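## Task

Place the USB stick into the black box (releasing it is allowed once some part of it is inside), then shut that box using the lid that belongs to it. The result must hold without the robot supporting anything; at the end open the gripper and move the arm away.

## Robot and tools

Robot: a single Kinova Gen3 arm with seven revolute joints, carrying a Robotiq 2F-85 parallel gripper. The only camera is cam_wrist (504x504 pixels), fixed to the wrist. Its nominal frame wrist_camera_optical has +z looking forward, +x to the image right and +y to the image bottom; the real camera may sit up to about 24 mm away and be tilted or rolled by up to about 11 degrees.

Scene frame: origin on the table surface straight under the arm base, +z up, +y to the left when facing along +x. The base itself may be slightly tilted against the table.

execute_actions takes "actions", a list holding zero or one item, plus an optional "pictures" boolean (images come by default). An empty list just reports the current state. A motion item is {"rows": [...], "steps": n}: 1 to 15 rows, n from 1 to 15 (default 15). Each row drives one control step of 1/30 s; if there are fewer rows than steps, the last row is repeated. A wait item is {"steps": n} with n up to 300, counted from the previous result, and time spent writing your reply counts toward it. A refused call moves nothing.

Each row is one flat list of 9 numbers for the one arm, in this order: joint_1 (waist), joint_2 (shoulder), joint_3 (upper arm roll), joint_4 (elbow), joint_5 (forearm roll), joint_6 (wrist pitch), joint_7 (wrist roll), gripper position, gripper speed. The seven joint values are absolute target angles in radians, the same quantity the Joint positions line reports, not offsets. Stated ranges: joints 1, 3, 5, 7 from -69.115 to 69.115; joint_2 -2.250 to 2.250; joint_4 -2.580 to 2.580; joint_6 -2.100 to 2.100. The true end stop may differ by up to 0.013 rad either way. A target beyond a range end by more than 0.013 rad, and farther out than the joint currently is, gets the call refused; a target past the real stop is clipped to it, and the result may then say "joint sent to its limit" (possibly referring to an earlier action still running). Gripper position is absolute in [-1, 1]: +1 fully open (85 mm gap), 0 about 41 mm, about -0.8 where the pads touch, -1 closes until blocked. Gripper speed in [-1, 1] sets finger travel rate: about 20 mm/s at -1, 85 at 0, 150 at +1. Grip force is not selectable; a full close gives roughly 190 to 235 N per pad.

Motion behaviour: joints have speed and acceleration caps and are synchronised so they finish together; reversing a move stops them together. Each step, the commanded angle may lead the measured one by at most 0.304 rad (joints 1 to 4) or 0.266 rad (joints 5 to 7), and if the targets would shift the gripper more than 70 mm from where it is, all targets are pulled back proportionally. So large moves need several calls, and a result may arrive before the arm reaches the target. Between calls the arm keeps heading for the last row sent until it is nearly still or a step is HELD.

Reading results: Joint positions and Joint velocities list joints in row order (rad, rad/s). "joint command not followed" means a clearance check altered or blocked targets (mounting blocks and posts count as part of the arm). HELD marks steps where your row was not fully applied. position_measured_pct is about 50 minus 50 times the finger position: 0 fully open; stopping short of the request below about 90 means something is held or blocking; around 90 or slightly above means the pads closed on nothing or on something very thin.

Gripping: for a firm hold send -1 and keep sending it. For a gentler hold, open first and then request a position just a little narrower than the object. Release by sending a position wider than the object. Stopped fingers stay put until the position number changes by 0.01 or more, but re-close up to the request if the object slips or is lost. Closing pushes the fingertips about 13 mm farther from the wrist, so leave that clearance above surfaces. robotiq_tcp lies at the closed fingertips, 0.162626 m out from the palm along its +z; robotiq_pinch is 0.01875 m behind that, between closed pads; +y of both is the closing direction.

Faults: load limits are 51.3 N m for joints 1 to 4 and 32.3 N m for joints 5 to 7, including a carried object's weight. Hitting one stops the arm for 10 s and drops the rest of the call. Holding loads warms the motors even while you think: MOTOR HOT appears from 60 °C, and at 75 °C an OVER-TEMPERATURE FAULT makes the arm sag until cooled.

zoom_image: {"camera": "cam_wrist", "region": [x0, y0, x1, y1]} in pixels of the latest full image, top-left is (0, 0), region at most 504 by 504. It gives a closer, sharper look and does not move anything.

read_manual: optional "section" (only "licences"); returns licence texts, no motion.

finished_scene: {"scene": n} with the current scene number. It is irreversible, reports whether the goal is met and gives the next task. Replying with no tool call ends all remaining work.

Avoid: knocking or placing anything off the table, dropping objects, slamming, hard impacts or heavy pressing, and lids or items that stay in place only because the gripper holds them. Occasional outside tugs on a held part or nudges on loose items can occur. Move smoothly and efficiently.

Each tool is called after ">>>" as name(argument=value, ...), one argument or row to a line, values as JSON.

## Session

>>> execute_actions(
  actions=[],
)

Scene clock: 0.00 s of 6600.00 s.
position_measured_pct=0.0
Joint positions: [ 2.364  1.342 -0.04   2.061 -0.554  1.578  2.837]
Joint velocities: [ 0.     0.    -0.     0.002  0.     0.    -0.001]
Motor temperatures (°C, as the motors report them): [25 29 26 26 30 27 38]

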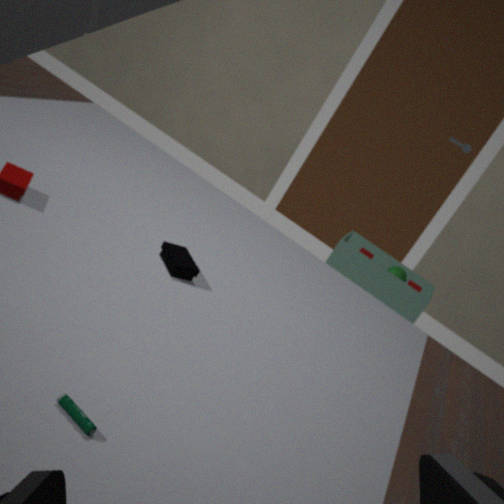

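>>> execute_actions(
  actions=[
    {"rows": [[5.04,-0.058,0,1.854,0.838,1.527,2.837,1,0]], "steps": 15},
  ],
  pictures=false,
)

>>> execute_actions(
  actions=[
    {"steps": 90},
  ],
)

Scene clock: 10.70 s of 6600.00 s.
position_measured_pct=0.0
Joint positions: [ 2.669  1.038 -0.013  1.917 -0.294  1.542  2.837]
Joint velocities: [ 0.733 -0.732  0.037 -0.191  0.642 -0.046  0.   ]
Motor temperatures (°C, as the motors report them): [25 29 26 26 30 27 38]
Steps of this call (steps 1 to 90: nothing new was sent; then 7.20 s passed at rest; steps 91 to 105: all 15 steps of this action). Readings (joint positions | what the end effector reports):
91: [2.365 1.341 -0.040 2.060 -0.553 1.578 2.837] | position_measured_pct=0.0
92: [2.371 1.335 -0.040 2.057 -0.550 1.577 2.837] | position_measured_pct=0.0
94: [2.400 1.306 -0.038 2.040 -0.528 1.573 2.837] | position_measured_pct=0.0
98: [2.498 1.209 -0.026 1.981 -0.444 1.558 2.837] | position_measured_pct=0.0
105: the state above

Scene clock: 13.70 s of 6600.00 s.
position_measured_pct=0.0
Joint positions: [ 4.961 -0.057  0.001  1.854  0.838  1.527  2.837]
Joint velocities: [ 0.688 -0.007  0.006  0.002  0.006  0.004 -0.002]
Motor temperatures (°C, as the motors report them): [25 29 26 26 30 27 38]
Steps of this call (steps 1 to 90: the robot went on to your last target). Readings (joint positions | what the end effector reports):
1: [2.693 1.013 -0.012 1.911 -0.272 1.541 2.837] | position_measured_pct=0.0
2: [2.717 0.989 -0.011 1.905 -0.251 1.539 2.837] | position_measured_pct=0.0
4: [2.766 0.940 -0.009 1.896 -0.208 1.537 2.837] | position_measured_pct=0.0
8: [2.862 0.844 -0.006 1.882 -0.124 1.534 2.837] | position_measured_pct=0.0
90: the state above

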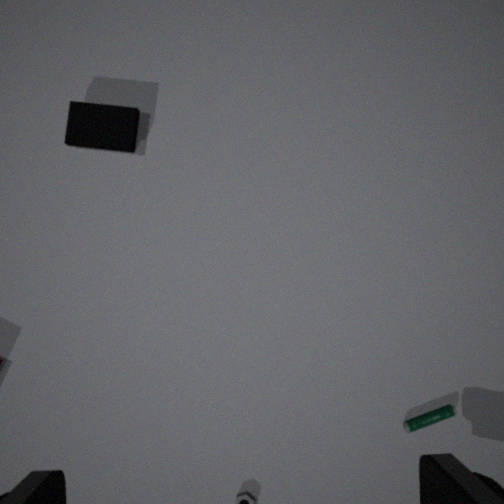

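>>> execute_actions(
  actions=[
    {"steps": 10},
  ],
)

Scene clock: 14.63 s of 6600.00 s.
position_measured_pct=0.0
Joint positions: [ 5.04  -0.058  0.     1.854  0.838  1.527  2.837]
Joint velocities: [ 0.    -0.     0.001  0.001  0.001 -0.     0.001]
Motor temperatures (°C, as the motors report them): [25 29 26 26 30 27 38]
Steps of this call (steps 1 to 28: the robot went on to your last target). Readings (joint positions | what the end effector reports):
1: [4.982 -0.058 0.001 1.854 0.838 1.527 2.837] | position_measured_pct=0.0
2: [5.000 -0.058 0.001 1.854 0.838 1.527 2.837] | position_measured_pct=0.0
4: [5.022 -0.058 0.001 1.854 0.838 1.527 2.837] | position_measured_pct=0.0
8: [5.034 -0.058 0.000 1.854 0.838 1.527 2.837] | position_measured_pct=0.0
28: the state above

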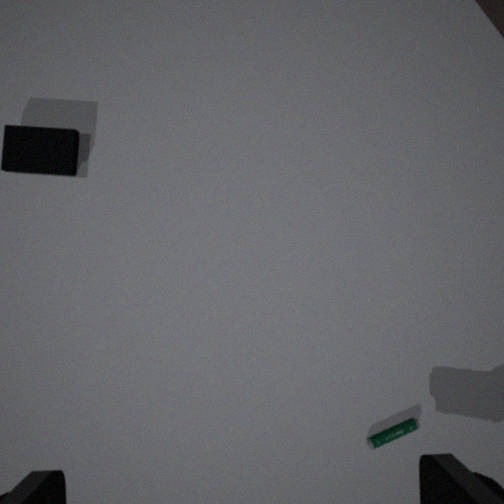

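>>> execute_actions(
  actions=[
    {"rows": [[4.7455,0.4506,0,1.6641,0.7491,1.5004,2.837,1,0]], "steps": 15},
  ],
  pictures=false,
)

>>> execute_actions(
  actions=[
    {"steps": 40},
  ],
)

Scene clock: 23.37 s of 6600.00 s.
position_measured_pct=0.0
Joint positions: [4.843 0.23  0.    1.727 0.779 1.509 2.837]
Joint velocities: [-0.343  0.768  0.001 -0.223 -0.104 -0.032 -0.   ]
Motor temperatures (°C, as the motors report them): [25 29 26 26 30 27 38]
Steps of this call (steps 1 to 15: the robot went on to your last target; steps 16 to 90: nothing new was sent; then 5.23 s passed at rest; steps 91 to 105: all 15 steps of this action). Readings (joint positions | what the end effector reports):
91: [5.039 -0.057 0.000 1.854 0.838 1.527 2.837] | position_measured_pct=0.0
92: [5.032 -0.051 0.001 1.850 0.837 1.528 2.837] | position_measured_pct=0.0
94: [5.004 -0.022 0.002 1.834 0.830 1.526 2.837] | position_measured_pct=0.0
98: [4.934 0.062 0.000 1.788 0.808 1.518 2.837] | position_measured_pct=0.0
105: the state above

Scene clock: 24.70 s of 6600.00 s.
position_measured_pct=0.0
Joint positions: [4.746 0.451 0.    1.664 0.749 1.5   2.837]
Joint velocities: [-0.     0.    -0.001  0.001  0.002  0.     0.001]
Motor temperatures (°C, as the motors report them): [25 29 26 26 30 27 38]
Steps of this call (steps 1 to 30: the robot went on to your last target; steps 31 to 40: nothing new was sent). Readings (joint positions | what the end effector reports):
1: [4.832 0.256 0.000 1.719 0.776 1.508 2.837] | position_measured_pct=0.0
2: [4.821 0.281 0.000 1.712 0.772 1.507 2.837] | position_measured_pct=0.0
4: [4.798 0.333 0.000 1.697 0.765 1.505 2.837] | position_measured_pct=0.0
8: [4.762 0.415 -0.001 1.674 0.753 1.501 2.837] | position_measured_pct=0.0
40: the state above
The arm was judged still, so your last target was given up. Only a new action makes it travel on or press farther. Fingers that are still opening or closing keep moving.

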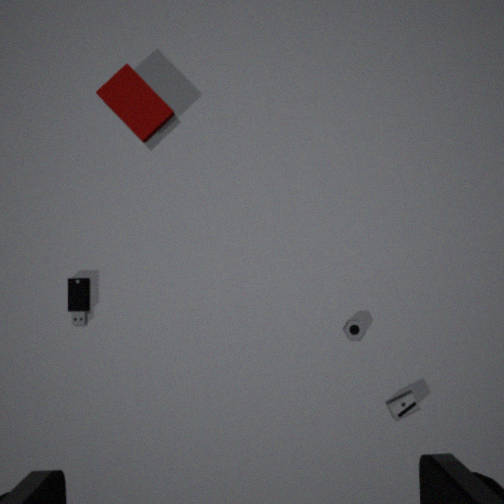

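>>> execute_actions(
  actions=[
    {"rows": [[5.7299,0.5411,0,1.2016,0.8309,1.0503,1.641,1,0]], "steps": 15},
  ],
  pictures=false,
)

>>> execute_actions(
  actions=[
    {"steps": 60},
  ],
)

Scene clock: 34.57 s of 6600.00 s.
position_measured_pct=0.0
Joint positions: [ 5.013  0.508 -0.001  1.409  0.8    1.272  2.608]
Joint velocities: [ 0.625  0.076 -0.001 -0.499  0.074 -0.524 -0.546]
Motor temperatures (°C, as the motors report them): [25 29 26 26 30 27 38]
Steps of this call (steps 1 to 90: nothing new was sent; then 6.37 s passed at rest; steps 91 to 105: all 15 steps of this action). Readings (joint positions | what the end effector reports):
91: [4.747 0.451 -0.000 1.663 0.749 1.500 2.837] | position_measured_pct=0.0
92: [4.753 0.453 -0.001 1.659 0.750 1.496 2.833] | position_measured_pct=0.0
94: [4.782 0.462 -0.002 1.633 0.756 1.475 2.811] | position_measured_pct=0.0
98: [4.869 0.485 -0.001 1.547 0.778 1.398 2.735] | position_measured_pct=0.0
105: the state above

Scene clock: 36.57 s of 6600.00 s.
position_measured_pct=0.0
Joint positions: [5.73  0.541 0.    1.202 0.831 1.05  1.641]
Joint velocities: [-0.     0.     0.     0.    -0.001  0.     0.   ]
Motor temperatures (°C, as the motors report them): [25 29 26 26 30 27 38]
Steps of this call (steps 1 to 60: the robot went on to your last target). Readings (joint positions | what the end effector reports):
1: [5.034 0.511 -0.001 1.393 0.803 1.255 2.590] | position_measured_pct=0.0
2: [5.055 0.513 -0.001 1.378 0.805 1.239 2.571] | position_measured_pct=0.0
4: [5.098 0.518 -0.001 1.351 0.809 1.209 2.534] | position_measured_pct=0.0
8: [5.184 0.524 -0.001 1.308 0.815 1.164 2.458] | position_measured_pct=0.0
60: the state above
The arm was judged still, so your last target was given up. Only a new action makes it travel on or press farther. Fingers that are still opening or closing keep moving.

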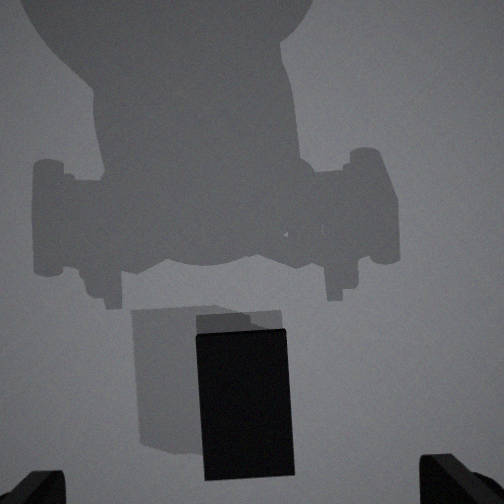

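>>> zoom_image(
  camera="cam_wrist",
  region=[160, 316, 340, 496],
)

Region (160, 316, 340, 496) of cam_wrist's 504x504 image, scaled by 2.800.

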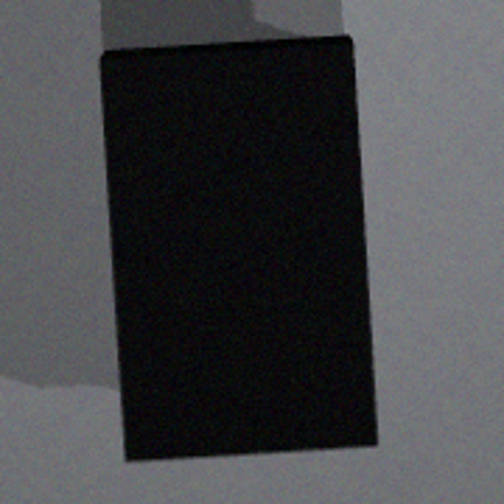

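>>> execute_actions(
  actions=[
    {"rows": [[5.8122,0.6265,0,1.1996,0.8539,0.9348,1.6485,0.2,0]], "steps": 15},
  ],
  pictures=false,
)

>>> execute_actions(
  actions=[
    {"steps": 12},
  ],
)

>>> zoom_image(
  camera="cam_wrist",
  region=[120, 340, 372, 504],
)

Scene clock: 51.73 s of 6600.00 s.
position_measured_pct=36.5
Joint positions: [5.811 0.626 0.    1.2   0.854 0.935 1.648]
Joint velocities: [ 0.012  0.009  0.002  0.001  0.    -0.003  0.   ]
Motor temperatures (°C, as the motors report them): [26 29 26 26 30 27 38]
Steps of this call (steps 1 to 90: nothing new was sent; then 11.67 s passed at rest; steps 91 to 105: all 15 steps of this action). Readings (joint positions | what the end effector reports):
91: [5.731 0.542 -0.000 1.201 0.831 1.050 1.641] | position_measured_pct=0.0
92: [5.737 0.547 -0.001 1.200 0.832 1.043 1.641] | position_measured_pct=0.4
94: [5.764 0.574 -0.002 1.199 0.839 1.010 1.644] | position_measured_pct=4.4
98: [5.803 0.618 0.002 1.201 0.852 0.945 1.648] | position_measured_pct=15.9
105: the state above

Scene clock: 52.13 s of 6600.00 s.
position_measured_pct=40.1
Joint positions: [5.812 0.626 0.    1.2   0.854 0.935 1.648]
Joint velocities: [ 0.    -0.002 -0.002  0.001 -0.001  0.    -0.   ]
Motor temperatures (°C, as the motors report them): [26 29 26 26 30 27 38]
Steps of this call (steps 1 to 12: the robot went on to your last target). Readings (joint positions | what the end effector reports):
1: [5.811 0.626 0.000 1.200 0.854 0.935 1.648] | position_measured_pct=38.1
2: [5.812 0.626 0.000 1.200 0.854 0.935 1.648] | position_measured_pct=38.9
4: [5.812 0.626 0.000 1.200 0.854 0.935 1.648] | position_measured_pct=39.7
8: [5.812 0.626 0.000 1.200 0.854 0.935 1.648] | position_measured_pct=40.1
12: the state above

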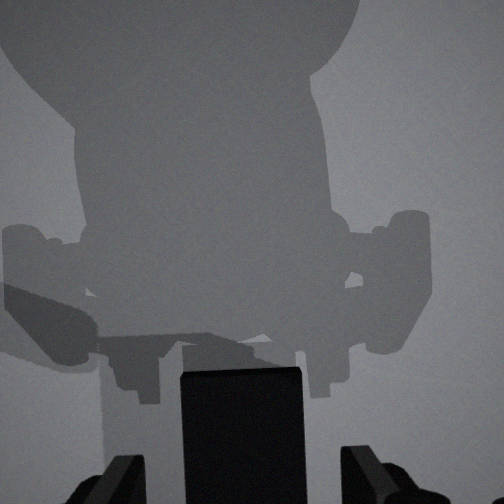

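Region (120, 340, 372, 504) of cam_wrist's 504x504 image, scaled by 2.000; it fills the top 328 rows of this view, and the rest is white.

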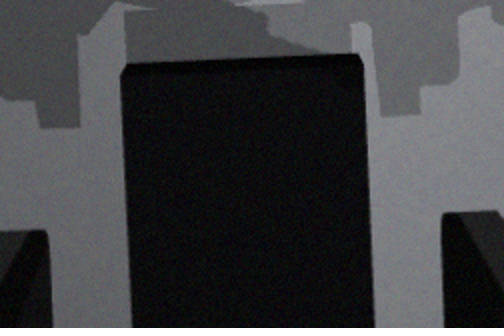

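>>> execute_actions(
  actions=[
    {"rows": [[5.8413,0.6704,0,1.1776,0.8603,0.8993,1.6507,0.2,0]], "steps": 15},
  ],
)

>>> zoom_image(
  camera="cam_wrist",
  region=[120, 340, 372, 504],
)

Scene clock: 58.90 s of 6600.00 s.
position_measured_pct=40.1
Joint positions: [5.841 0.67  0.    1.178 0.86  0.899 1.651]
Joint velocities: [ 0.003  0.005 -0.002  0.     0.    -0.     0.   ]
Motor temperatures (°C, as the motors report them): [26 30 26 26 30 27 38]
Steps of this call (steps 1 to 15: the robot went on to your last target; steps 16 to 90: nothing new was sent; then 3.27 s passed at rest; steps 91 to 105: all 15 steps of this action). Readings (joint positions | what the end effector reports):
91: [5.813 0.628 -0.000 1.199 0.854 0.934 1.649] | position_measured_pct=40.1
92: [5.817 0.633 -0.001 1.196 0.855 0.931 1.649] | position_measured_pct=40.1
94: [5.830 0.652 -0.000 1.187 0.857 0.915 1.650] | position_measured_pct=40.1
98: [5.839 0.667 0.000 1.180 0.860 0.902 1.651] | position_measured_pct=40.1
105: the state above

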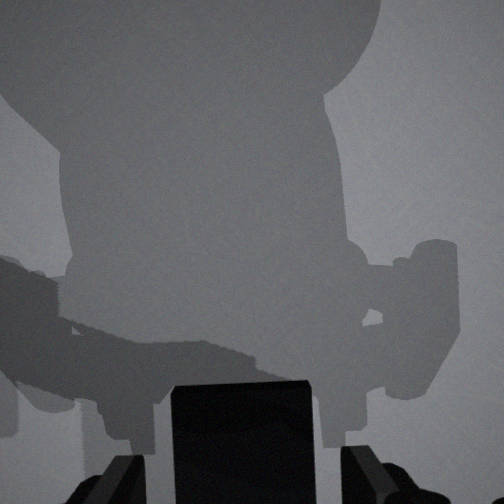

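Region (120, 340, 372, 504) of cam_wrist's 504x504 image, scaled by 2.000; it fills the top 328 rows of this view, and the rest is white.

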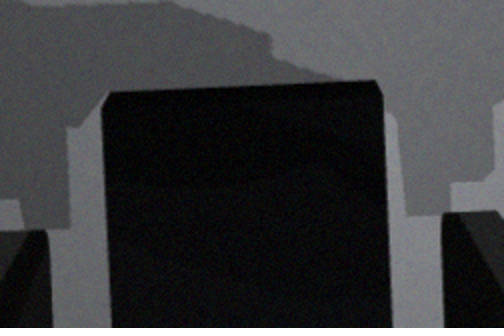

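>>> execute_actions(
  actions=[
    {"rows": [[5.8483,0.681,0,1.172,0.8618,0.8908,1.6512,0.2,-0.4],[5.8483,0.681,0,1.172,0.8618,0.8908,1.6512,0.2,-0.4],[5.8483,0.681,0,1.172,0.8618,0.8908,1.6512,0.2,-0.4],[5.8483,0.681,0,1.172,0.8618,0.8908,1.6512,0.2,-0.4],[5.8483,0.681,0,1.172,0.8618,0.8908,1.6512,0.2,-0.4],[5.8483,0.681,0,1.172,0.8618,0.8908,1.6512,-0.3,-0.4]], "steps": 15},
  ],
  pictures=false,
)

>>> execute_actions(
  actions=[
    {"steps": 10},
  ],
)

Scene clock: 64.83 s of 6600.00 s.
position_measured_pct=55.2
Joint positions: [ 5.848  0.681 -0.     1.172  0.862  0.891  1.651]
Joint velocities: [-0.007 -0.007 -0.007 -0.    -0.006  0.003 -0.001]
Motor temperatures (°C, as the motors report them): [26 30 26 26 30 27 38]
Steps of this call (steps 1 to 15: the robot went on to your last target; steps 16 to 90: nothing new was sent; then 2.43 s passed at rest; steps 91 to 105: all 15 steps of this action). Readings (joint positions | what the end effector reports):
91: [5.842 0.671 -0.000 1.177 0.860 0.899 1.651] | position_measured_pct=40.1
92: [5.844 0.674 -0.000 1.175 0.861 0.897 1.651] | position_measured_pct=40.1
94: [5.846 0.678 0.000 1.174 0.861 0.893 1.651] | position_measured_pct=40.1
98: [5.848 0.680 0.000 1.172 0.862 0.891 1.651] | position_measured_pct=41.7
105: the state above

Scene clock: 65.17 s of 6600.00 s.
position_measured_pct=65.1
Joint positions: [ 5.847  0.68  -0.001  1.172  0.861  0.891  1.651]
Joint velocities: [-0.     0.    -0.001 -0.001 -0.     0.    -0.002]
Motor temperatures (°C, as the motors report them): [26 30 26 26 30 27 38]
Steps of this call (steps 1 to 10: the robot went on to your last target). Readings (joint positions | what the end effector reports):
1: [5.848 0.681 -0.001 1.172 0.861 0.891 1.651] | position_measured_pct=57.1
2: [5.848 0.680 -0.001 1.172 0.861 0.891 1.651] | position_measured_pct=59.1
4: [5.847 0.680 -0.001 1.172 0.861 0.891 1.651] | position_measured_pct=63.1
8: [5.847 0.680 -0.001 1.172 0.861 0.891 1.651] | position_measured_pct=65.1
10: the state above

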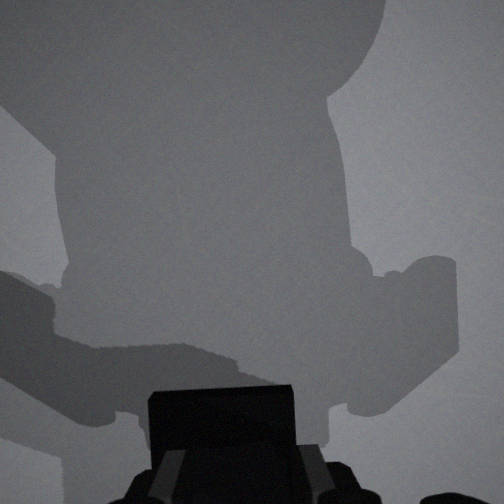

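>>> execute_actions(
  actions=[
    {"rows": [[5.8461,0.6777,0,1.1737,0.8613,0.8934,1.651,-0.3,0],[5.8461,0.6777,0,1.1737,0.8613,0.8934,1.651,-0.3,0],[5.8461,0.6777,0,1.1737,0.8613,0.8934,1.651,-0.3,0],[5.8461,0.6777,0,1.1737,0.8613,0.8934,1.651,-0.3,0],[5.8461,0.6777,0,1.1737,0.8613,0.8934,1.651,0.25,0],[5.8461,0.6777,0,1.1737,0.8613,0.8934,1.651,0.25,0],[5.8461,0.6777,0,1.1737,0.8613,0.8934,1.651,0.25,0],[5.8461,0.6777,0,1.1737,0.8613,0.8934,1.651,0.25,0],[5.8461,0.6777,0,1.1737,0.8613,0.8934,1.651,0.25,0],[5.8515,0.6788,0,1.1592,0.8519,0.8982,1.6684,0.25,0]], "steps": 15},
  ],
  pictures=false,
)

>>> execute_actions(
  actions=[
    {"steps": 10},
  ],
)

>>> zoom_image(
  camera="cam_wrist",
  region=[120, 340, 372, 504],
)

Scene clock: 78.97 s of 6600.00 s.
position_measured_pct=40.9
Joint positions: [5.851 0.679 0.    1.161 0.853 0.898 1.666]
Joint velocities: [ 0.008 -0.001 -0.001 -0.026 -0.016  0.008  0.03 ]
Motor temperatures (°C, as the motors report them): [26 30 26 26 30 27 38]
Steps of this call (steps 1 to 15: the robot went on to your last target; steps 16 to 90: nothing new was sent; then 10.30 s passed at rest; steps 91 to 105: all 15 steps of this action). Readings (joint positions | what the end effector reports):
91: [5.847 0.680 -0.001 1.172 0.861 0.891 1.651] | position_measured_pct=65.1
92: [5.846 0.679 -0.000 1.173 0.861 0.892 1.651] | position_measured_pct=65.1
94: [5.846 0.678 -0.000 1.173 0.861 0.893 1.651] | position_measured_pct=65.1
98: [5.846 0.678 0.000 1.174 0.861 0.893 1.651] | position_measured_pct=60.7
105: the state above

Scene clock: 79.30 s of 6600.00 s.
position_measured_pct=37.7
Joint positions: [5.851 0.679 0.    1.159 0.852 0.898 1.668]
Joint velocities: [ 0.     0.001 -0.001 -0.001 -0.001  0.001  0.001]
Motor temperatures (°C, as the motors report them): [26 30 26 26 30 27 38]
Steps of this call (steps 1 to 10: the robot went on to your last target). Readings (joint positions | what the end effector reports):
1: [5.851 0.679 0.000 1.161 0.853 0.898 1.667] | position_measured_pct=39.3
2: [5.851 0.679 0.000 1.160 0.852 0.898 1.667] | position_measured_pct=38.5
4: [5.851 0.679 0.000 1.160 0.852 0.898 1.668] | position_measured_pct=37.7
8: [5.851 0.679 0.000 1.159 0.852 0.898 1.668] | position_measured_pct=37.7
10: the state above

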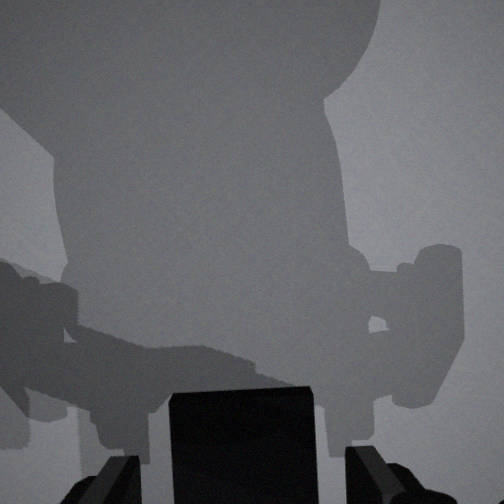

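Region (120, 340, 372, 504) of cam_wrist's 504x504 image, scaled by 2.000; it fills the top 328 rows of this view, and the rest is white.

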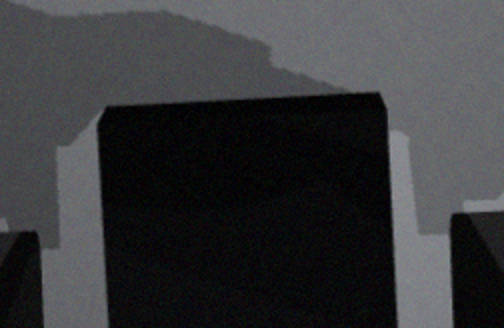

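>>> execute_actions(
  actions=[
    {"rows": [[5.8612,0.6935,0,1.1514,0.854,0.8865,1.6691,0.25,-0.4],[5.8612,0.6935,0,1.1514,0.854,0.8865,1.6691,0.25,-0.4],[5.8612,0.6935,0,1.1514,0.854,0.8865,1.6691,0.25,-0.4],[5.8612,0.6935,0,1.1514,0.854,0.8865,1.6691,0.25,-0.4],[5.8612,0.6935,0,1.1514,0.854,0.8865,1.6691,0.25,-0.4],[5.8612,0.6935,0,1.1514,0.854,0.8865,1.6691,-0.3,-0.4]], "steps": 15},
  ],
  pictures=false,
)

>>> execute_actions(
  actions=[
    {"steps": 10},
  ],
)

Scene clock: 83.40 s of 6600.00 s.
position_measured_pct=52.8
Joint positions: [ 5.861  0.693 -0.     1.151  0.854  0.887  1.669]
Joint velocities: [-0.002 -0.006 -0.002 -0.003 -0.    -0.     0.   ]
Motor temperatures (°C, as the motors report them): [26 30 26 26 30 27 38]
Steps of this call (steps 1 to 15: the robot went on to your last target; steps 16 to 90: nothing new was sent; then 0.60 s passed at rest; steps 91 to 105: all 15 steps of this action). Readings (joint positions | what the end effector reports):
91: [5.852 0.680 -0.000 1.159 0.852 0.898 1.668] | position_measured_pct=37.7
92: [5.855 0.683 -0.001 1.156 0.852 0.895 1.669] | position_measured_pct=37.7
94: [5.858 0.689 0.000 1.154 0.853 0.890 1.669] | position_measured_pct=37.7
98: [5.860 0.692 0.000 1.152 0.854 0.887 1.669] | position_measured_pct=39.3
105: the state above

Scene clock: 83.73 s of 6600.00 s.
position_measured_pct=57.9
Joint positions: [ 5.86   0.692 -0.     1.151  0.854  0.887  1.669]
Joint velocities: [-0.    -0.    -0.001  0.001  0.    -0.001  0.   ]
Motor temperatures (°C, as the motors report them): [26 30 26 26 30 27 38]
Steps of this call (steps 1 to 10: the robot went on to your last target). Readings (joint positions | what the end effector reports):
1: [5.861 0.693 -0.000 1.151 0.854 0.887 1.669] | position_measured_pct=54.0
2: [5.861 0.693 -0.000 1.151 0.854 0.887 1.669] | position_measured_pct=55.2
4: [5.861 0.692 -0.000 1.151 0.854 0.887 1.669] | position_measured_pct=57.1
8: [5.860 0.692 -0.000 1.151 0.854 0.887 1.669] | position_measured_pct=57.9
10: the state above

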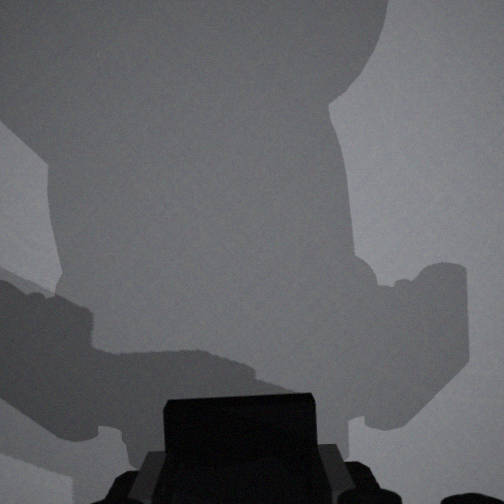

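>>> execute_actions(
  actions=[
    {"rows": [[5.8585,0.6894,0,1.1534,0.8534,0.8898,1.6689,-0.3,-0.4],[5.8558,0.6853,0,1.1555,0.8528,0.8931,1.6687,-0.3,-0.4],[5.8531,0.6813,0,1.1575,0.8523,0.8964,1.6685,-0.3,-0.4],[5.8504,0.6772,0,1.1595,0.8517,0.8997,1.6683,-0.3,-0.4],[5.8477,0.6731,0,1.1616,0.8511,0.903,1.6681,-0.3,-0.4],[5.845,0.669,0,1.1636,0.8505,0.9063,1.6679,-0.3,-0.4],[5.8423,0.6649,0,1.1656,0.8499,0.9096,1.6677,-0.3,-0.4],[5.8396,0.6609,0,1.1676,0.8494,0.9129,1.6675,-0.3,-0.4],[5.8369,0.6568,0,1.1697,0.8488,0.9162,1.6673,-0.3,-0.4],[5.8342,0.6527,0,1.1717,0.8482,0.9195,1.6671,-0.3,-0.4]], "steps": 15},
  ],
)

>>> execute_actions(
  actions=[
    {"rows": [[5.7554,0.6506,0,1.3523,0.9717,0.8688,1.4282,-0.3,-0.4]], "steps": 15},
  ],
)

Scene clock: 102.77 s of 6600.00 s.
position_measured_pct=57.9
Joint positions: [ 5.836  0.655 -0.     1.171  0.848  0.918  1.667]
Joint velocities: [-0.014 -0.021  0.001  0.012 -0.004  0.017 -0.001]
Motor temperatures (°C, as the motors report them): [26 30 26 26 30 27 38]
Steps of this call (steps 1 to 15: the robot went on to your last target; steps 16 to 90: nothing new was sent; then 15.53 s passed at rest; steps 91 to 105: all 15 steps of this action). Readings (joint positions | what the end effector reports):
91: [5.860 0.692 -0.000 1.152 0.854 0.887 1.669] | position_measured_pct=57.9
92: [5.859 0.691 -0.000 1.152 0.854 0.888 1.669] | position_measured_pct=57.9
94: [5.856 0.686 0.000 1.155 0.853 0.892 1.669] | position_measured_pct=57.9
98: [5.847 0.673 0.000 1.162 0.851 0.903 1.668] | position_measured_pct=57.9
105: the state above

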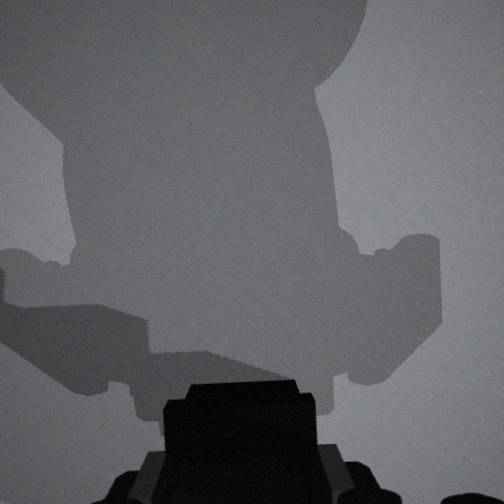

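Scene clock: 103.27 s of 6600.00 s.
position_measured_pct=57.9
Joint positions: [ 5.757  0.652 -0.     1.351  0.971  0.869  1.429]
Joint velocities: [-0.014 -0.011  0.006  0.011  0.008 -0.002 -0.009]
Motor temperatures (°C, as the motors report them): [26 30 26 26 30 27 38]
Steps of this call (steps 1 to 15: all 15 steps of this action). Readings (joint positions | what the end effector reports):
1: [5.835 0.654 0.000 1.172 0.849 0.918 1.666] | position_measured_pct=57.9
2: [5.832 0.653 0.001 1.177 0.853 0.916 1.661] | position_measured_pct=57.9
4: [5.819 0.651 0.002 1.203 0.872 0.908 1.628] | position_measured_pct=57.9
8: [5.777 0.651 -0.001 1.301 0.937 0.882 1.496] | position_measured_pct=57.9
15: the state above

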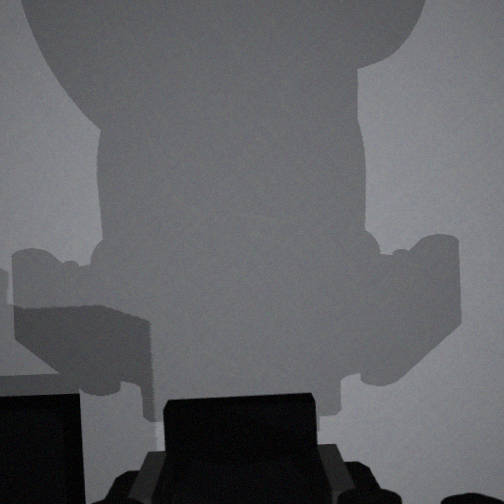

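>>> execute_actions(
  actions=[
    {"rows": [[5.7781,0.6842,0,1.334,0.9826,0.8432,1.4264,-0.3,-0.4],[5.7781,0.6842,0,1.334,0.9826,0.8432,1.4264,-0.3,-0.4],[5.7781,0.6842,0,1.334,0.9826,0.8432,1.4264,-0.3,-0.4],[5.7781,0.6842,0,1.334,0.9826,0.8432,1.4264,-0.3,-0.4],[5.7781,0.6842,0,1.334,0.9826,0.8432,1.4264,-0.3,-0.4],[5.7877,0.6985,0,1.3262,0.9873,0.8324,1.4256,-0.3,-0.4]], "steps": 15},
  ],
  pictures=false,
)

>>> execute_actions(
  actions=[
    {"rows": [[5.7883,0.6993,0,1.3257,0.9876,0.8318,1.4256,-0.3,-0.4],[5.7888,0.7002,0,1.3253,0.9878,0.8311,1.4255,-0.3,-0.4],[5.7894,0.701,0,1.3248,0.9881,0.8305,1.4255,-0.3,-0.4],[5.79,0.7019,0,1.3244,0.9884,0.8298,1.4254,-0.3,-0.4],[5.7905,0.7027,0,1.3239,0.9887,0.8292,1.4254,-0.3,-0.4],[5.7911,0.7035,0,1.3235,0.9889,0.8286,1.4253,-0.3,-0.4],[5.7917,0.7044,0,1.323,0.9892,0.8279,1.4253,-0.3,-0.4],[5.7922,0.7052,0,1.3225,0.9895,0.8273,1.4252,-0.3,-0.4]], "steps": 15},
  ],
  pictures=false,
)

Scene clock: 111.30 s of 6600.00 s.
position_measured_pct=57.9
Joint positions: [5.787 0.697 0.    1.327 0.987 0.833 1.426]
Joint velocities: [ 0.007  0.012 -0.001 -0.005  0.001 -0.004 -0.002]
Motor temperatures (°C, as the motors report them): [26 30 26 26 30 27 38]
Steps of this call (steps 1 to 15: the robot went on to your last target; steps 16 to 90: nothing new was sent; then 4.53 s passed at rest; steps 91 to 105: all 15 steps of this action). Readings (joint positions | what the end effector reports):
91: [5.756 0.652 -0.000 1.352 0.972 0.868 1.428] | position_measured_pct=57.9
92: [5.760 0.657 -0.001 1.348 0.973 0.865 1.428] | position_measured_pct=57.9
94: [5.770 0.672 -0.000 1.341 0.978 0.853 1.427] | position_measured_pct=57.9
98: [5.781 0.689 0.000 1.331 0.984 0.840 1.426] | position_measured_pct=57.9
105: the state above

Scene clock: 111.80 s of 6600.00 s.
position_measured_pct=57.9
Joint positions: [5.792 0.705 0.    1.323 0.989 0.827 1.425]
Joint velocities: [ 0.001  0.002  0.001 -0.001  0.001 -0.002 -0.   ]
Motor temperatures (°C, as the motors report them): [26 30 26 26 30 27 38]
Steps of this call (steps 1 to 15: all 15 steps of this action). Readings (joint positions | what the end effector reports):
1: [5.787 0.698 0.000 1.326 0.987 0.833 1.426] | position_measured_pct=57.9
2: [5.788 0.698 -0.000 1.326 0.987 0.832 1.426] | position_measured_pct=57.9
4: [5.789 0.700 -0.000 1.325 0.988 0.831 1.426] | position_measured_pct=57.9
8: [5.791 0.703 -0.000 1.324 0.989 0.829 1.425] | position_measured_pct=57.9
15: the state above

No contact yet at −0.133. Another 3.5 mm.

>>> execute_actions(
  actions=[
    {"rows": [[5.7928,0.706,0,1.322,0.9898,0.8267,1.4252,-0.3,-0.4],[5.7933,0.7069,0,1.3216,0.99,0.826,1.4251,-0.3,-0.4],[5.7939,0.7077,0,1.3211,0.9903,0.8254,1.4251,-0.3,-0.4],[5.7945,0.7086,0,1.3206,0.9906,0.8247,1.4251,-0.3,-0.4],[5.795,0.7094,0,1.3201,0.9909,0.8241,1.425,-0.3,-0.4],[5.7956,0.7103,0,1.3196,0.9911,0.8235,1.425,-0.3,-0.4],[5.7962,0.7111,0,1.3191,0.9914,0.8229,1.4249,-0.3,-0.4]], "steps": 15},
  ],
  pictures=false,
)

Scene clock: 116.30 s of 6600.00 s.
position_measured_pct=57.9
Joint positions: [ 5.794  0.708 -0.001  1.319  0.991  0.824  1.425]
Joint velocities: [ 0.    -0.    -0.    -0.     0.    -0.    -0.001]
Motor temperatures (°C, as the motors report them): [26 30 26 26 30 27 38]
Steps of this call (steps 1 to 15: the robot went on to your last target; steps 16 to 90: nothing new was sent; then 1.00 s passed at rest; steps 91 to 105: all 15 steps of this action). Readings (joint positions | what the end effector reports):
91: [5.792 0.705 -0.000 1.322 0.990 0.827 1.425] | position_measured_pct=57.9
92: [5.793 0.706 -0.000 1.322 0.990 0.827 1.425] | position_measured_pct=57.9
94: [5.793 0.707 -0.000 1.322 0.990 0.826 1.425] | position_measured_pct=57.9
98: [5.794 0.708 -0.001 1.320 0.990 0.825 1.425] | position_measured_pct=57.9
105: the state above

>>> execute_actions(
  actions=[
    {"rows": [[5.7939,0.7077,0,1.3211,0.9903,0.8254,1.4251,-0.3,0],[5.7939,0.7077,0,1.3211,0.9903,0.8254,1.4251,-0.3,0],[5.7939,0.7077,0,1.3211,0.9903,0.8254,1.4251,-0.3,0],[5.7939,0.7077,0,1.3211,0.9903,0.8254,1.4251,0.25,0]], "steps": 14},
  ],
)

Scene clock: 119.30 s of 6600.00 s.
position_measured_pct=38.1
Joint positions: [ 5.794  0.708 -0.     1.321  0.99   0.825  1.425]
Joint velocities: [-0.     0.    -0.001  0.002 -0.001  0.001 -0.001]
Motor temperatures (°C, as the motors report them): [26 30 26 26 30 27 38]
Steps of this call (steps 1 to 15: the robot went on to your last target; steps 16 to 76: nothing new was sent; steps 77 to 90: all 14 steps of this action). Readings (joint positions | what the end effector reports):
77: [5.794 0.708 -0.001 1.320 0.991 0.824 1.425] | position_measured_pct=57.9
78: [5.794 0.707 -0.001 1.320 0.991 0.824 1.425] | position_measured_pct=57.9
80: [5.794 0.707 -0.000 1.321 0.991 0.825 1.425] | position_measured_pct=57.9
84: [5.794 0.708 0.000 1.321 0.990 0.825 1.425] | position_measured_pct=50.8
90: the state above

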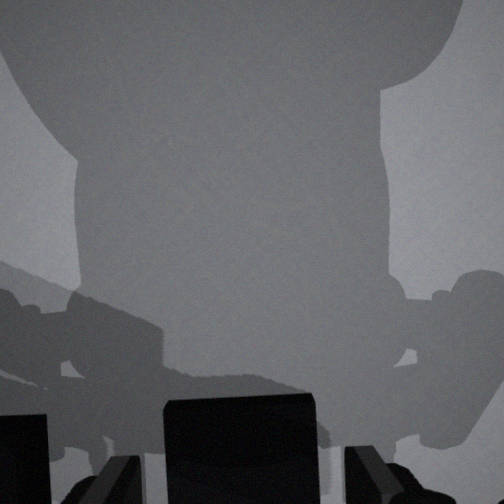

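>>> execute_actions(
  actions=[
    {"rows": [[5.7554,0.6506,0,1.3523,0.9717,0.8688,1.4282,0.25,0],[5.7554,0.6506,0,1.3523,0.9717,0.8688,1.4282,0.25,0],[5.7554,0.6506,0,1.3523,0.9717,0.8688,1.4282,0.25,0],[5.7554,0.6506,0,1.3523,0.9717,0.8688,1.4282,0.25,0],[5.7554,0.6506,0,1.3523,0.9717,0.8688,1.4282,0.25,0],[5.7554,0.6506,0,1.3523,0.9717,0.8688,1.4282,0.25,0],[5.63,0.70,0,1.356,0.99,0.92,1.75,0.25,0]], "steps": 15},
  ],
  pictures=false,
)

>>> execute_actions(
  actions=[
    {"rows": [[5.506,0.80,0,1.36,1.02,0.96,2.12,-0.05,0],[5.506,0.80,0,1.36,1.02,0.96,2.12,-0.05,0],[5.506,0.80,0,1.36,1.02,0.96,2.12,-0.05,0],[5.506,0.80,0,1.36,1.02,0.96,2.12,-0.05,0],[5.506,0.80,0,1.36,1.02,0.96,2.12,-0.05,0],[5.506,0.80,0,1.36,1.02,0.96,2.12,-0.05,0],[5.506,0.80,0,1.36,1.02,0.96,2.12,-0.05,0],[5.506,0.80,0,1.36,1.02,0.96,2.12,-0.05,0],[5.38,0.91,0,1.364,1.046,0.99,2.47,-0.05,0]], "steps": 15},
  ],
  pictures=false,
)

>>> execute_actions(
  actions=[
    {"rows": [[5.2572,1.0301,0,1.3686,1.0729,1.0185,2.8135,-0.05,0]], "steps": 15},
  ],
  pictures=false,
)

>>> execute_actions(
  actions=[
    {"steps": 25},
  ],
)

Scene clock: 136.97 s of 6600.00 s.
position_measured_pct=37.7
Joint positions: [ 5.653  0.692 -0.001  1.355  0.987  0.91   1.68 ]
Joint velocities: [-0.295  0.114 -0.022  0.019  0.034  0.125  0.974]
Motor temperatures (°C, as the motors report them): [26 31 26 26 30 27 38]
Steps of this call (steps 1 to 15: the robot went on to your last target; steps 16 to 90: nothing new was sent; then 14.17 s passed at rest; steps 91 to 105: all 15 steps of this action). Readings (joint positions | what the end effector reports):
91: [5.793 0.707 0.000 1.322 0.990 0.826 1.425] | position_measured_pct=37.7
92: [5.789 0.701 0.001 1.325 0.989 0.829 1.425] | position_measured_pct=37.7
94: [5.773 0.678 0.001 1.337 0.982 0.846 1.427] | position_measured_pct=37.7
98: [5.751 0.658 0.001 1.349 0.975 0.870 1.437] | position_measured_pct=37.7
105: the state above

Scene clock: 137.47 s of 6600.00 s.
position_measured_pct=52.4
Joint positions: [ 5.437  0.861 -0.001  1.362  1.034  0.975  2.216]
Joint velocities: [-0.373  0.325 -0.018  0.02   0.078  0.092  1.211]
Motor temperatures (°C, as the motors report them): [26 31 26 26 30 27 38]
Steps of this call (steps 1 to 15: all 15 steps of this action). Readings (joint positions | what the end effector reports):
1: [5.643 0.696 -0.001 1.355 0.988 0.914 1.709] | position_measured_pct=37.7
2: [5.629 0.702 0.001 1.356 0.991 0.920 1.738] | position_measured_pct=38.1
4: [5.595 0.728 0.002 1.355 0.999 0.931 1.805] | position_measured_pct=42.1
8: [5.543 0.772 -0.001 1.359 1.011 0.948 1.964] | position_measured_pct=51.2
15: the state above

Scene clock: 137.97 s of 6600.00 s.
position_measured_pct=52.4
Joint positions: [ 5.264  1.024 -0.001  1.369  1.072  1.017  2.768]
Joint velocities: [-0.088  0.083 -0.004  0.002  0.019  0.021  0.736]
Motor temperatures (°C, as the motors report them): [26 31 26 26 30 27 38]
Steps of this call (steps 1 to 15: all 15 steps of this action). Readings (joint positions | what the end effector reports):
1: [5.425 0.872 -0.001 1.363 1.036 0.979 2.257] | position_measured_pct=52.4
2: [5.409 0.885 0.001 1.363 1.040 0.983 2.294] | position_measured_pct=52.4
4: [5.374 0.919 0.001 1.364 1.048 0.991 2.354] | position_measured_pct=52.4
8: [5.312 0.978 -0.001 1.367 1.061 1.005 2.501] | position_measured_pct=52.4
15: the state above

Scene clock: 138.80 s of 6600.00 s.
position_measured_pct=52.4
Joint positions: [ 5.257  1.03  -0.     1.369  1.073  1.018  2.813]
Joint velocities: [-0.    -0.002 -0.001  0.002  0.     0.001  0.   ]
Motor temperatures (°C, as the motors report them): [26 31 26 26 30 27 38]
Steps of this call (steps 1 to 25: the robot went on to your last target). Readings (joint positions | what the end effector reports):
1: [5.261 1.026 -0.001 1.369 1.072 1.018 2.788] | position_measured_pct=52.4
2: [5.260 1.028 -0.001 1.369 1.072 1.018 2.801] | position_measured_pct=52.4
4: [5.259 1.029 -0.000 1.369 1.073 1.018 2.810] | position_measured_pct=52.4
8: [5.258 1.030 -0.000 1.369 1.073 1.018 2.813] | position_measured_pct=52.4
25: the state above

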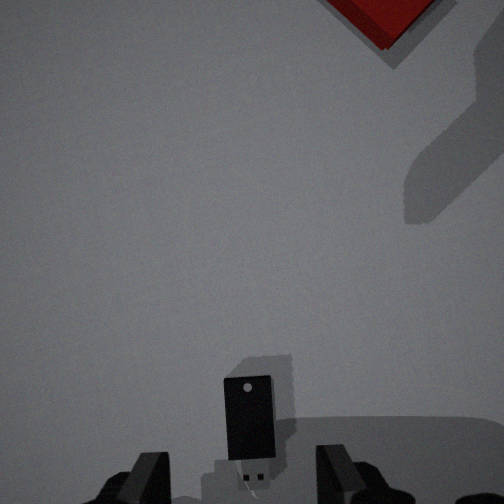

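>>> zoom_image(
  camera="cam_wrist",
  region=[160, 360, 340, 504],
)

Region (160, 360, 340, 504) of cam_wrist's 504x504 image, scaled by 2.800; it fills the top 403 rows of this view, and the rest is white.

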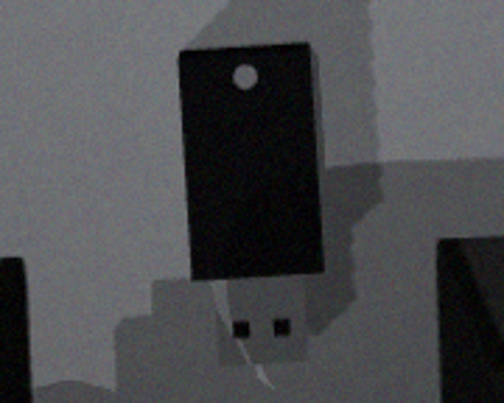

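>>> execute_actions(
  actions=[
    {"rows": [[5.3375,1.1056,0,1.3453,1.149,0.9481,2.7943,-0.05,0]], "steps": 15},
  ],
  pictures=false,
)

>>> execute_actions(
  actions=[
    {"steps": 10},
  ],
)

>>> zoom_image(
  camera="cam_wrist",
  region=[160, 384, 340, 504],
)

Scene clock: 152.77 s of 6600.00 s.
position_measured_pct=52.4
Joint positions: [5.336 1.105 0.    1.345 1.149 0.948 2.794]
Joint velocities: [ 0.01   0.009  0.    -0.003  0.003 -0.003 -0.001]
Motor temperatures (°C, as the motors report them): [26 31 26 26 30 27 38]
Steps of this call (steps 1 to 15: the robot went on to your last target; steps 16 to 90: nothing new was sent; then 10.47 s passed at rest; steps 91 to 105: all 15 steps of this action). Readings (joint positions | what the end effector reports):
91: [5.258 1.031 -0.000 1.368 1.073 1.018 2.813] | position_measured_pct=52.4
92: [5.264 1.036 -0.001 1.366 1.078 1.014 2.812] | position_measured_pct=52.4
94: [5.291 1.061 -0.003 1.358 1.101 0.992 2.806] | position_measured_pct=52.4
98: [5.330 1.098 0.002 1.348 1.143 0.954 2.796] | position_measured_pct=52.4
105: the state above

Scene clock: 153.10 s of 6600.00 s.
position_measured_pct=52.4
Joint positions: [5.337 1.106 0.    1.345 1.149 0.948 2.794]
Joint velocities: [ 0.    -0.     0.003 -0.     0.     0.    -0.   ]
Motor temperatures (°C, as the motors report them): [26 31 26 26 30 27 38]
Steps of this call (steps 1 to 10: the robot went on to your last target). Readings (joint positions | what the end effector reports):
1: [5.337 1.105 0.000 1.345 1.149 0.948 2.794] | position_measured_pct=52.4
2: [5.337 1.105 0.000 1.345 1.149 0.948 2.794] | position_measured_pct=52.4
4: [5.337 1.105 0.000 1.345 1.149 0.948 2.794] | position_measured_pct=52.4
8: [5.337 1.106 0.000 1.345 1.149 0.948 2.794] | position_measured_pct=52.4
10: the state above

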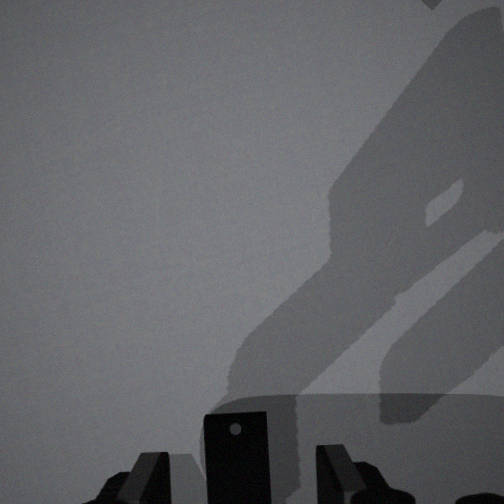

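Region (160, 384, 340, 504) of cam_wrist's 504x504 image, scaled by 2.800.

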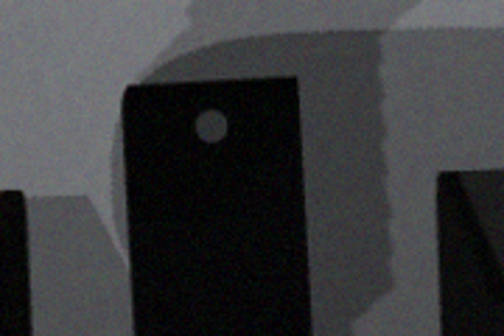

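>>> execute_actions(
  actions=[
    {"rows": [[5.3516,1.122,0,1.3344,1.1609,0.9378,2.7926,-0.25,0],[5.3516,1.122,0,1.3344,1.1609,0.9378,2.7926,-0.25,0],[5.3516,1.122,0,1.3344,1.1609,0.9378,2.7926,-0.25,0],[5.3516,1.122,0,1.3344,1.1609,0.9378,2.7926,-0.25,0],[5.3516,1.122,0,1.3344,1.1609,0.9378,2.7926,-0.25,0],[5.3516,1.122,0,1.3344,1.1609,0.9378,2.7926,-0.25,0],[5.3528,1.1235,0,1.3334,1.162,0.9368,2.7925,-0.25,0],[5.3541,1.125,0,1.3324,1.1631,0.9359,2.7923,-0.25,0],[5.3554,1.1264,0,1.3314,1.1642,0.9349,2.7922,-0.25,0],[5.3567,1.1279,0,1.3305,1.1653,0.934,2.792,-0.25,0]], "steps": 15},
  ],
  pictures=false,
)

>>> execute_actions(
  actions=[
    {"steps": 8},
  ],
)

>>> zoom_image(
  camera="cam_wrist",
  region=[160, 384, 340, 504],
)

Scene clock: 159.63 s of 6600.00 s.
position_measured_pct=62.3
Joint positions: [5.356 1.127 0.    1.331 1.165 0.934 2.792]
Joint velocities: [ 0.007  0.007 -0.001 -0.007  0.006 -0.003  0.001]
Motor temperatures (°C, as the motors report them): [26 31 26 26 30 27 38]
Steps of this call (steps 1 to 15: the robot went on to your last target; steps 16 to 90: nothing new was sent; then 3.03 s passed at rest; steps 91 to 105: all 15 steps of this action). Readings (joint positions | what the end effector reports):
91: [5.338 1.107 -0.000 1.345 1.149 0.948 2.794] | position_measured_pct=52.4
92: [5.342 1.111 -0.001 1.342 1.152 0.945 2.794] | position_measured_pct=53.2
94: [5.347 1.117 0.000 1.338 1.157 0.941 2.793] | position_measured_pct=57.1
98: [5.351 1.121 0.000 1.335 1.161 0.938 2.793] | position_measured_pct=61.9
105: the state above

Scene clock: 159.90 s of 6600.00 s.
position_measured_pct=62.3
Joint positions: [5.357 1.128 0.    1.331 1.165 0.934 2.792]
Joint velocities: [ 0.001 -0.001  0.001 -0.003  0.001 -0.001  0.001]
Motor temperatures (°C, as the motors report them): [26 31 26 26 30 27 38]
Steps of this call (steps 1 to 8: the robot went on to your last target). Readings (joint positions | what the end effector reports):
1: [5.356 1.127 0.000 1.331 1.165 0.934 2.792] | position_measured_pct=62.3
2: [5.356 1.127 0.000 1.331 1.165 0.934 2.792] | position_measured_pct=62.3
4: [5.357 1.128 0.000 1.331 1.165 0.934 2.792] | position_measured_pct=62.3
8: the state above

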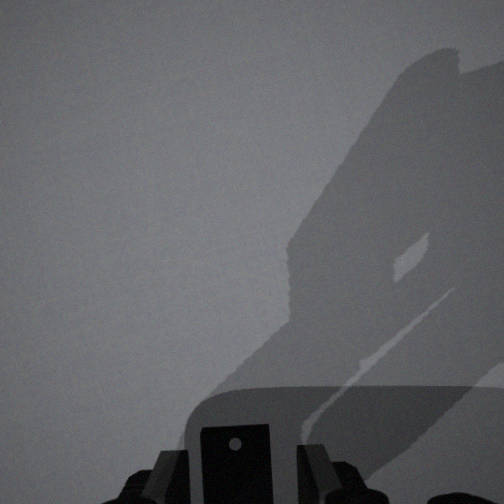

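Region (160, 384, 340, 504) of cam_wrist's 504x504 image, scaled by 2.800.

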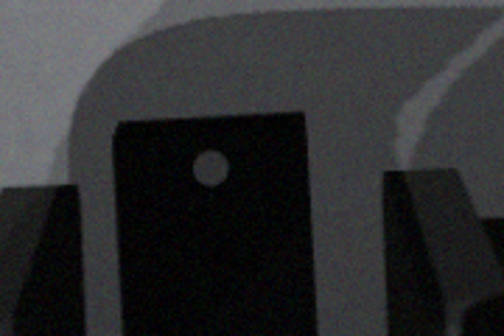

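>>> execute_actions(
  actions=[
    {"rows": [[5.3572,1.129,0,1.3292,1.1655,0.9338,2.7924,-0.25,0],[5.3577,1.1301,0,1.3279,1.1656,0.9336,2.7928,-0.25,0],[5.3582,1.1312,0,1.3266,1.1658,0.9333,2.7932,-0.25,0],[5.3588,1.1324,0,1.3253,1.166,0.9331,2.7936,-0.25,0],[5.3593,1.1335,0,1.3239,1.1661,0.9329,2.794,-0.25,0],[5.3598,1.1346,0,1.3226,1.1663,0.9327,2.7944,-0.25,0],[5.3603,1.1357,0,1.3213,1.1664,0.9324,2.7948,-0.25,0],[5.3608,1.1368,0,1.32,1.1666,0.9322,2.7952,-0.25,0]], "steps": 15},
  ],
  pictures=false,
)

>>> execute_actions(
  actions=[
    {"rows": [[5.3614,1.1375,0,1.3195,1.1671,0.9317,2.7951,-0.25,0],[5.3621,1.1383,0,1.319,1.1677,0.9313,2.795,-0.25,0],[5.3627,1.139,0,1.3185,1.1682,0.9308,2.795,-0.25,0],[5.3634,1.1398,0,1.318,1.1688,0.9303,2.7949,-0.25,0],[5.364,1.1405,0,1.3175,1.1693,0.9299,2.7948,-0.25,0]], "steps": 15},
  ],
)

Scene clock: 172.13 s of 6600.00 s.
position_measured_pct=62.3
Joint positions: [ 5.359  1.134 -0.001  1.321  1.166  0.934  2.795]
Joint velocities: [-0.     0.002 -0.001 -0.004 -0.     0.001  0.001]
Motor temperatures (°C, as the motors report them): [26 31 26 26 30 27 38]
Steps of this call (steps 1 to 15: the robot went on to your last target; steps 16 to 90: nothing new was sent; then 8.73 s passed at rest; steps 91 to 105: all 15 steps of this action). Readings (joint positions | what the end effector reports):
91: [5.357 1.128 -0.000 1.330 1.165 0.934 2.792] | position_measured_pct=62.3
92: [5.357 1.129 -0.000 1.330 1.165 0.934 2.792] | position_measured_pct=62.3
94: [5.358 1.130 -0.000 1.328 1.166 0.934 2.793] | position_measured_pct=62.3
98: [5.359 1.133 -0.000 1.324 1.166 0.934 2.794] | position_measured_pct=62.3
105: the state above

Scene clock: 172.63 s of 6600.00 s.
position_measured_pct=62.3
Joint positions: [ 5.36   1.135 -0.002  1.32   1.167  0.935  2.795]
Joint velocities: [ 0.     0.    -0.    -0.001 -0.002 -0.     0.   ]
Motor temperatures (°C, as the motors report them): [26 31 26 26 30 27 38]
Steps of this call (steps 1 to 15: all 15 steps of this action). Readings (joint positions | what the end effector reports):
1: [5.359 1.134 -0.001 1.321 1.166 0.934 2.795] | position_measured_pct=62.3
2: [5.359 1.134 -0.001 1.320 1.166 0.934 2.795] | position_measured_pct=62.3
4: [5.359 1.135 -0.001 1.320 1.166 0.934 2.795] | position_measured_pct=62.3
8: [5.360 1.135 -0.002 1.320 1.166 0.935 2.795] | position_measured_pct=62.3
15: the state above

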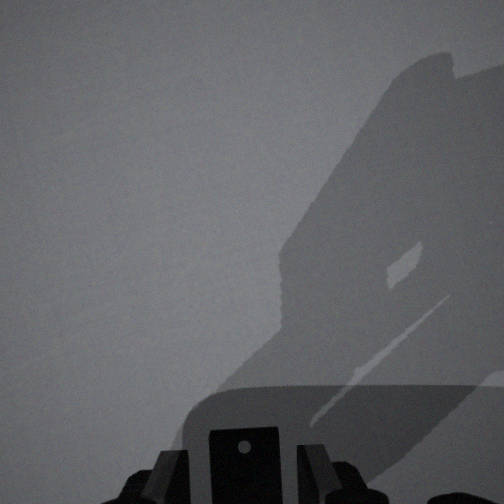

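>>> execute_actions(
  actions=[
    {"rows": [[5.3551,1.1301,0,1.3245,1.1618,0.9365,2.7959,-0.25,-0.4],[5.3551,1.1301,0,1.3245,1.1618,0.9365,2.7959,-0.25,-0.4],[5.3551,1.1301,0,1.3245,1.1618,0.9365,2.7959,-0.25,-0.4],[5.3551,1.1301,0,1.3245,1.1618,0.9365,2.7959,-0.25,-0.4],[5.3551,1.1301,0,1.3245,1.1618,0.9365,2.7959,-0.25,-0.4],[5.3551,1.1301,0,1.3245,1.1618,0.9365,2.7959,-0.25,-0.4],[5.3551,1.1301,0,1.3245,1.1618,0.9365,2.7959,-0.62,-0.4]], "steps": 15},
  ],
  pictures=false,
)

>>> execute_actions(
  actions=[
    {"steps": 8},
  ],
)

Scene clock: 178.03 s of 6600.00 s.
position_measured_pct=74.6
Joint positions: [ 5.355  1.13  -0.     1.324  1.162  0.937  2.796]
Joint velocities: [-0.002 -0.003 -0.     0.001 -0.001 -0.001 -0.   ]
Motor temperatures (°C, as the motors report them): [26 31 26 26 30 27 38]
Steps of this call (steps 1 to 15: the robot went on to your last target; steps 16 to 90: nothing new was sent; then 1.90 s passed at rest; steps 91 to 105: all 15 steps of this action). Readings (joint positions | what the end effector reports):
91: [5.359 1.134 -0.002 1.320 1.167 0.935 2.795] | position_measured_pct=62.3
92: [5.357 1.132 -0.001 1.321 1.166 0.934 2.795] | position_measured_pct=62.3
94: [5.356 1.131 -0.000 1.323 1.164 0.935 2.796] | position_measured_pct=62.3
98: [5.355 1.130 -0.000 1.324 1.162 0.936 2.796] | position_measured_pct=62.7
105: the state above

Scene clock: 178.30 s of 6600.00 s.
position_measured_pct=77.0
Joint positions: [ 5.355  1.13  -0.     1.324  1.162  0.937  2.796]
Joint velocities: [-0.     0.001 -0.001  0.    -0.    -0.    -0.   ]
Motor temperatures (°C, as the motors report them): [26 31 26 26 30 27 38]
Steps of this call (steps 1 to 8: the robot went on to your last target). Readings (joint positions | what the end effector reports):
1: [5.355 1.130 -0.000 1.324 1.162 0.937 2.796] | position_measured_pct=75.8
2: [5.355 1.130 -0.000 1.324 1.162 0.937 2.796] | position_measured_pct=76.6
4: [5.355 1.130 -0.000 1.324 1.162 0.937 2.796] | position_measured_pct=77.0
8: the state above

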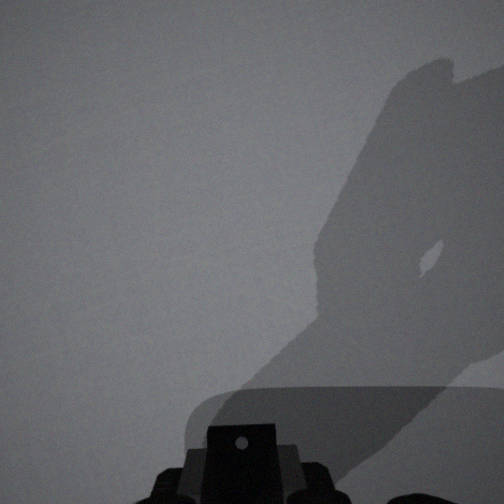

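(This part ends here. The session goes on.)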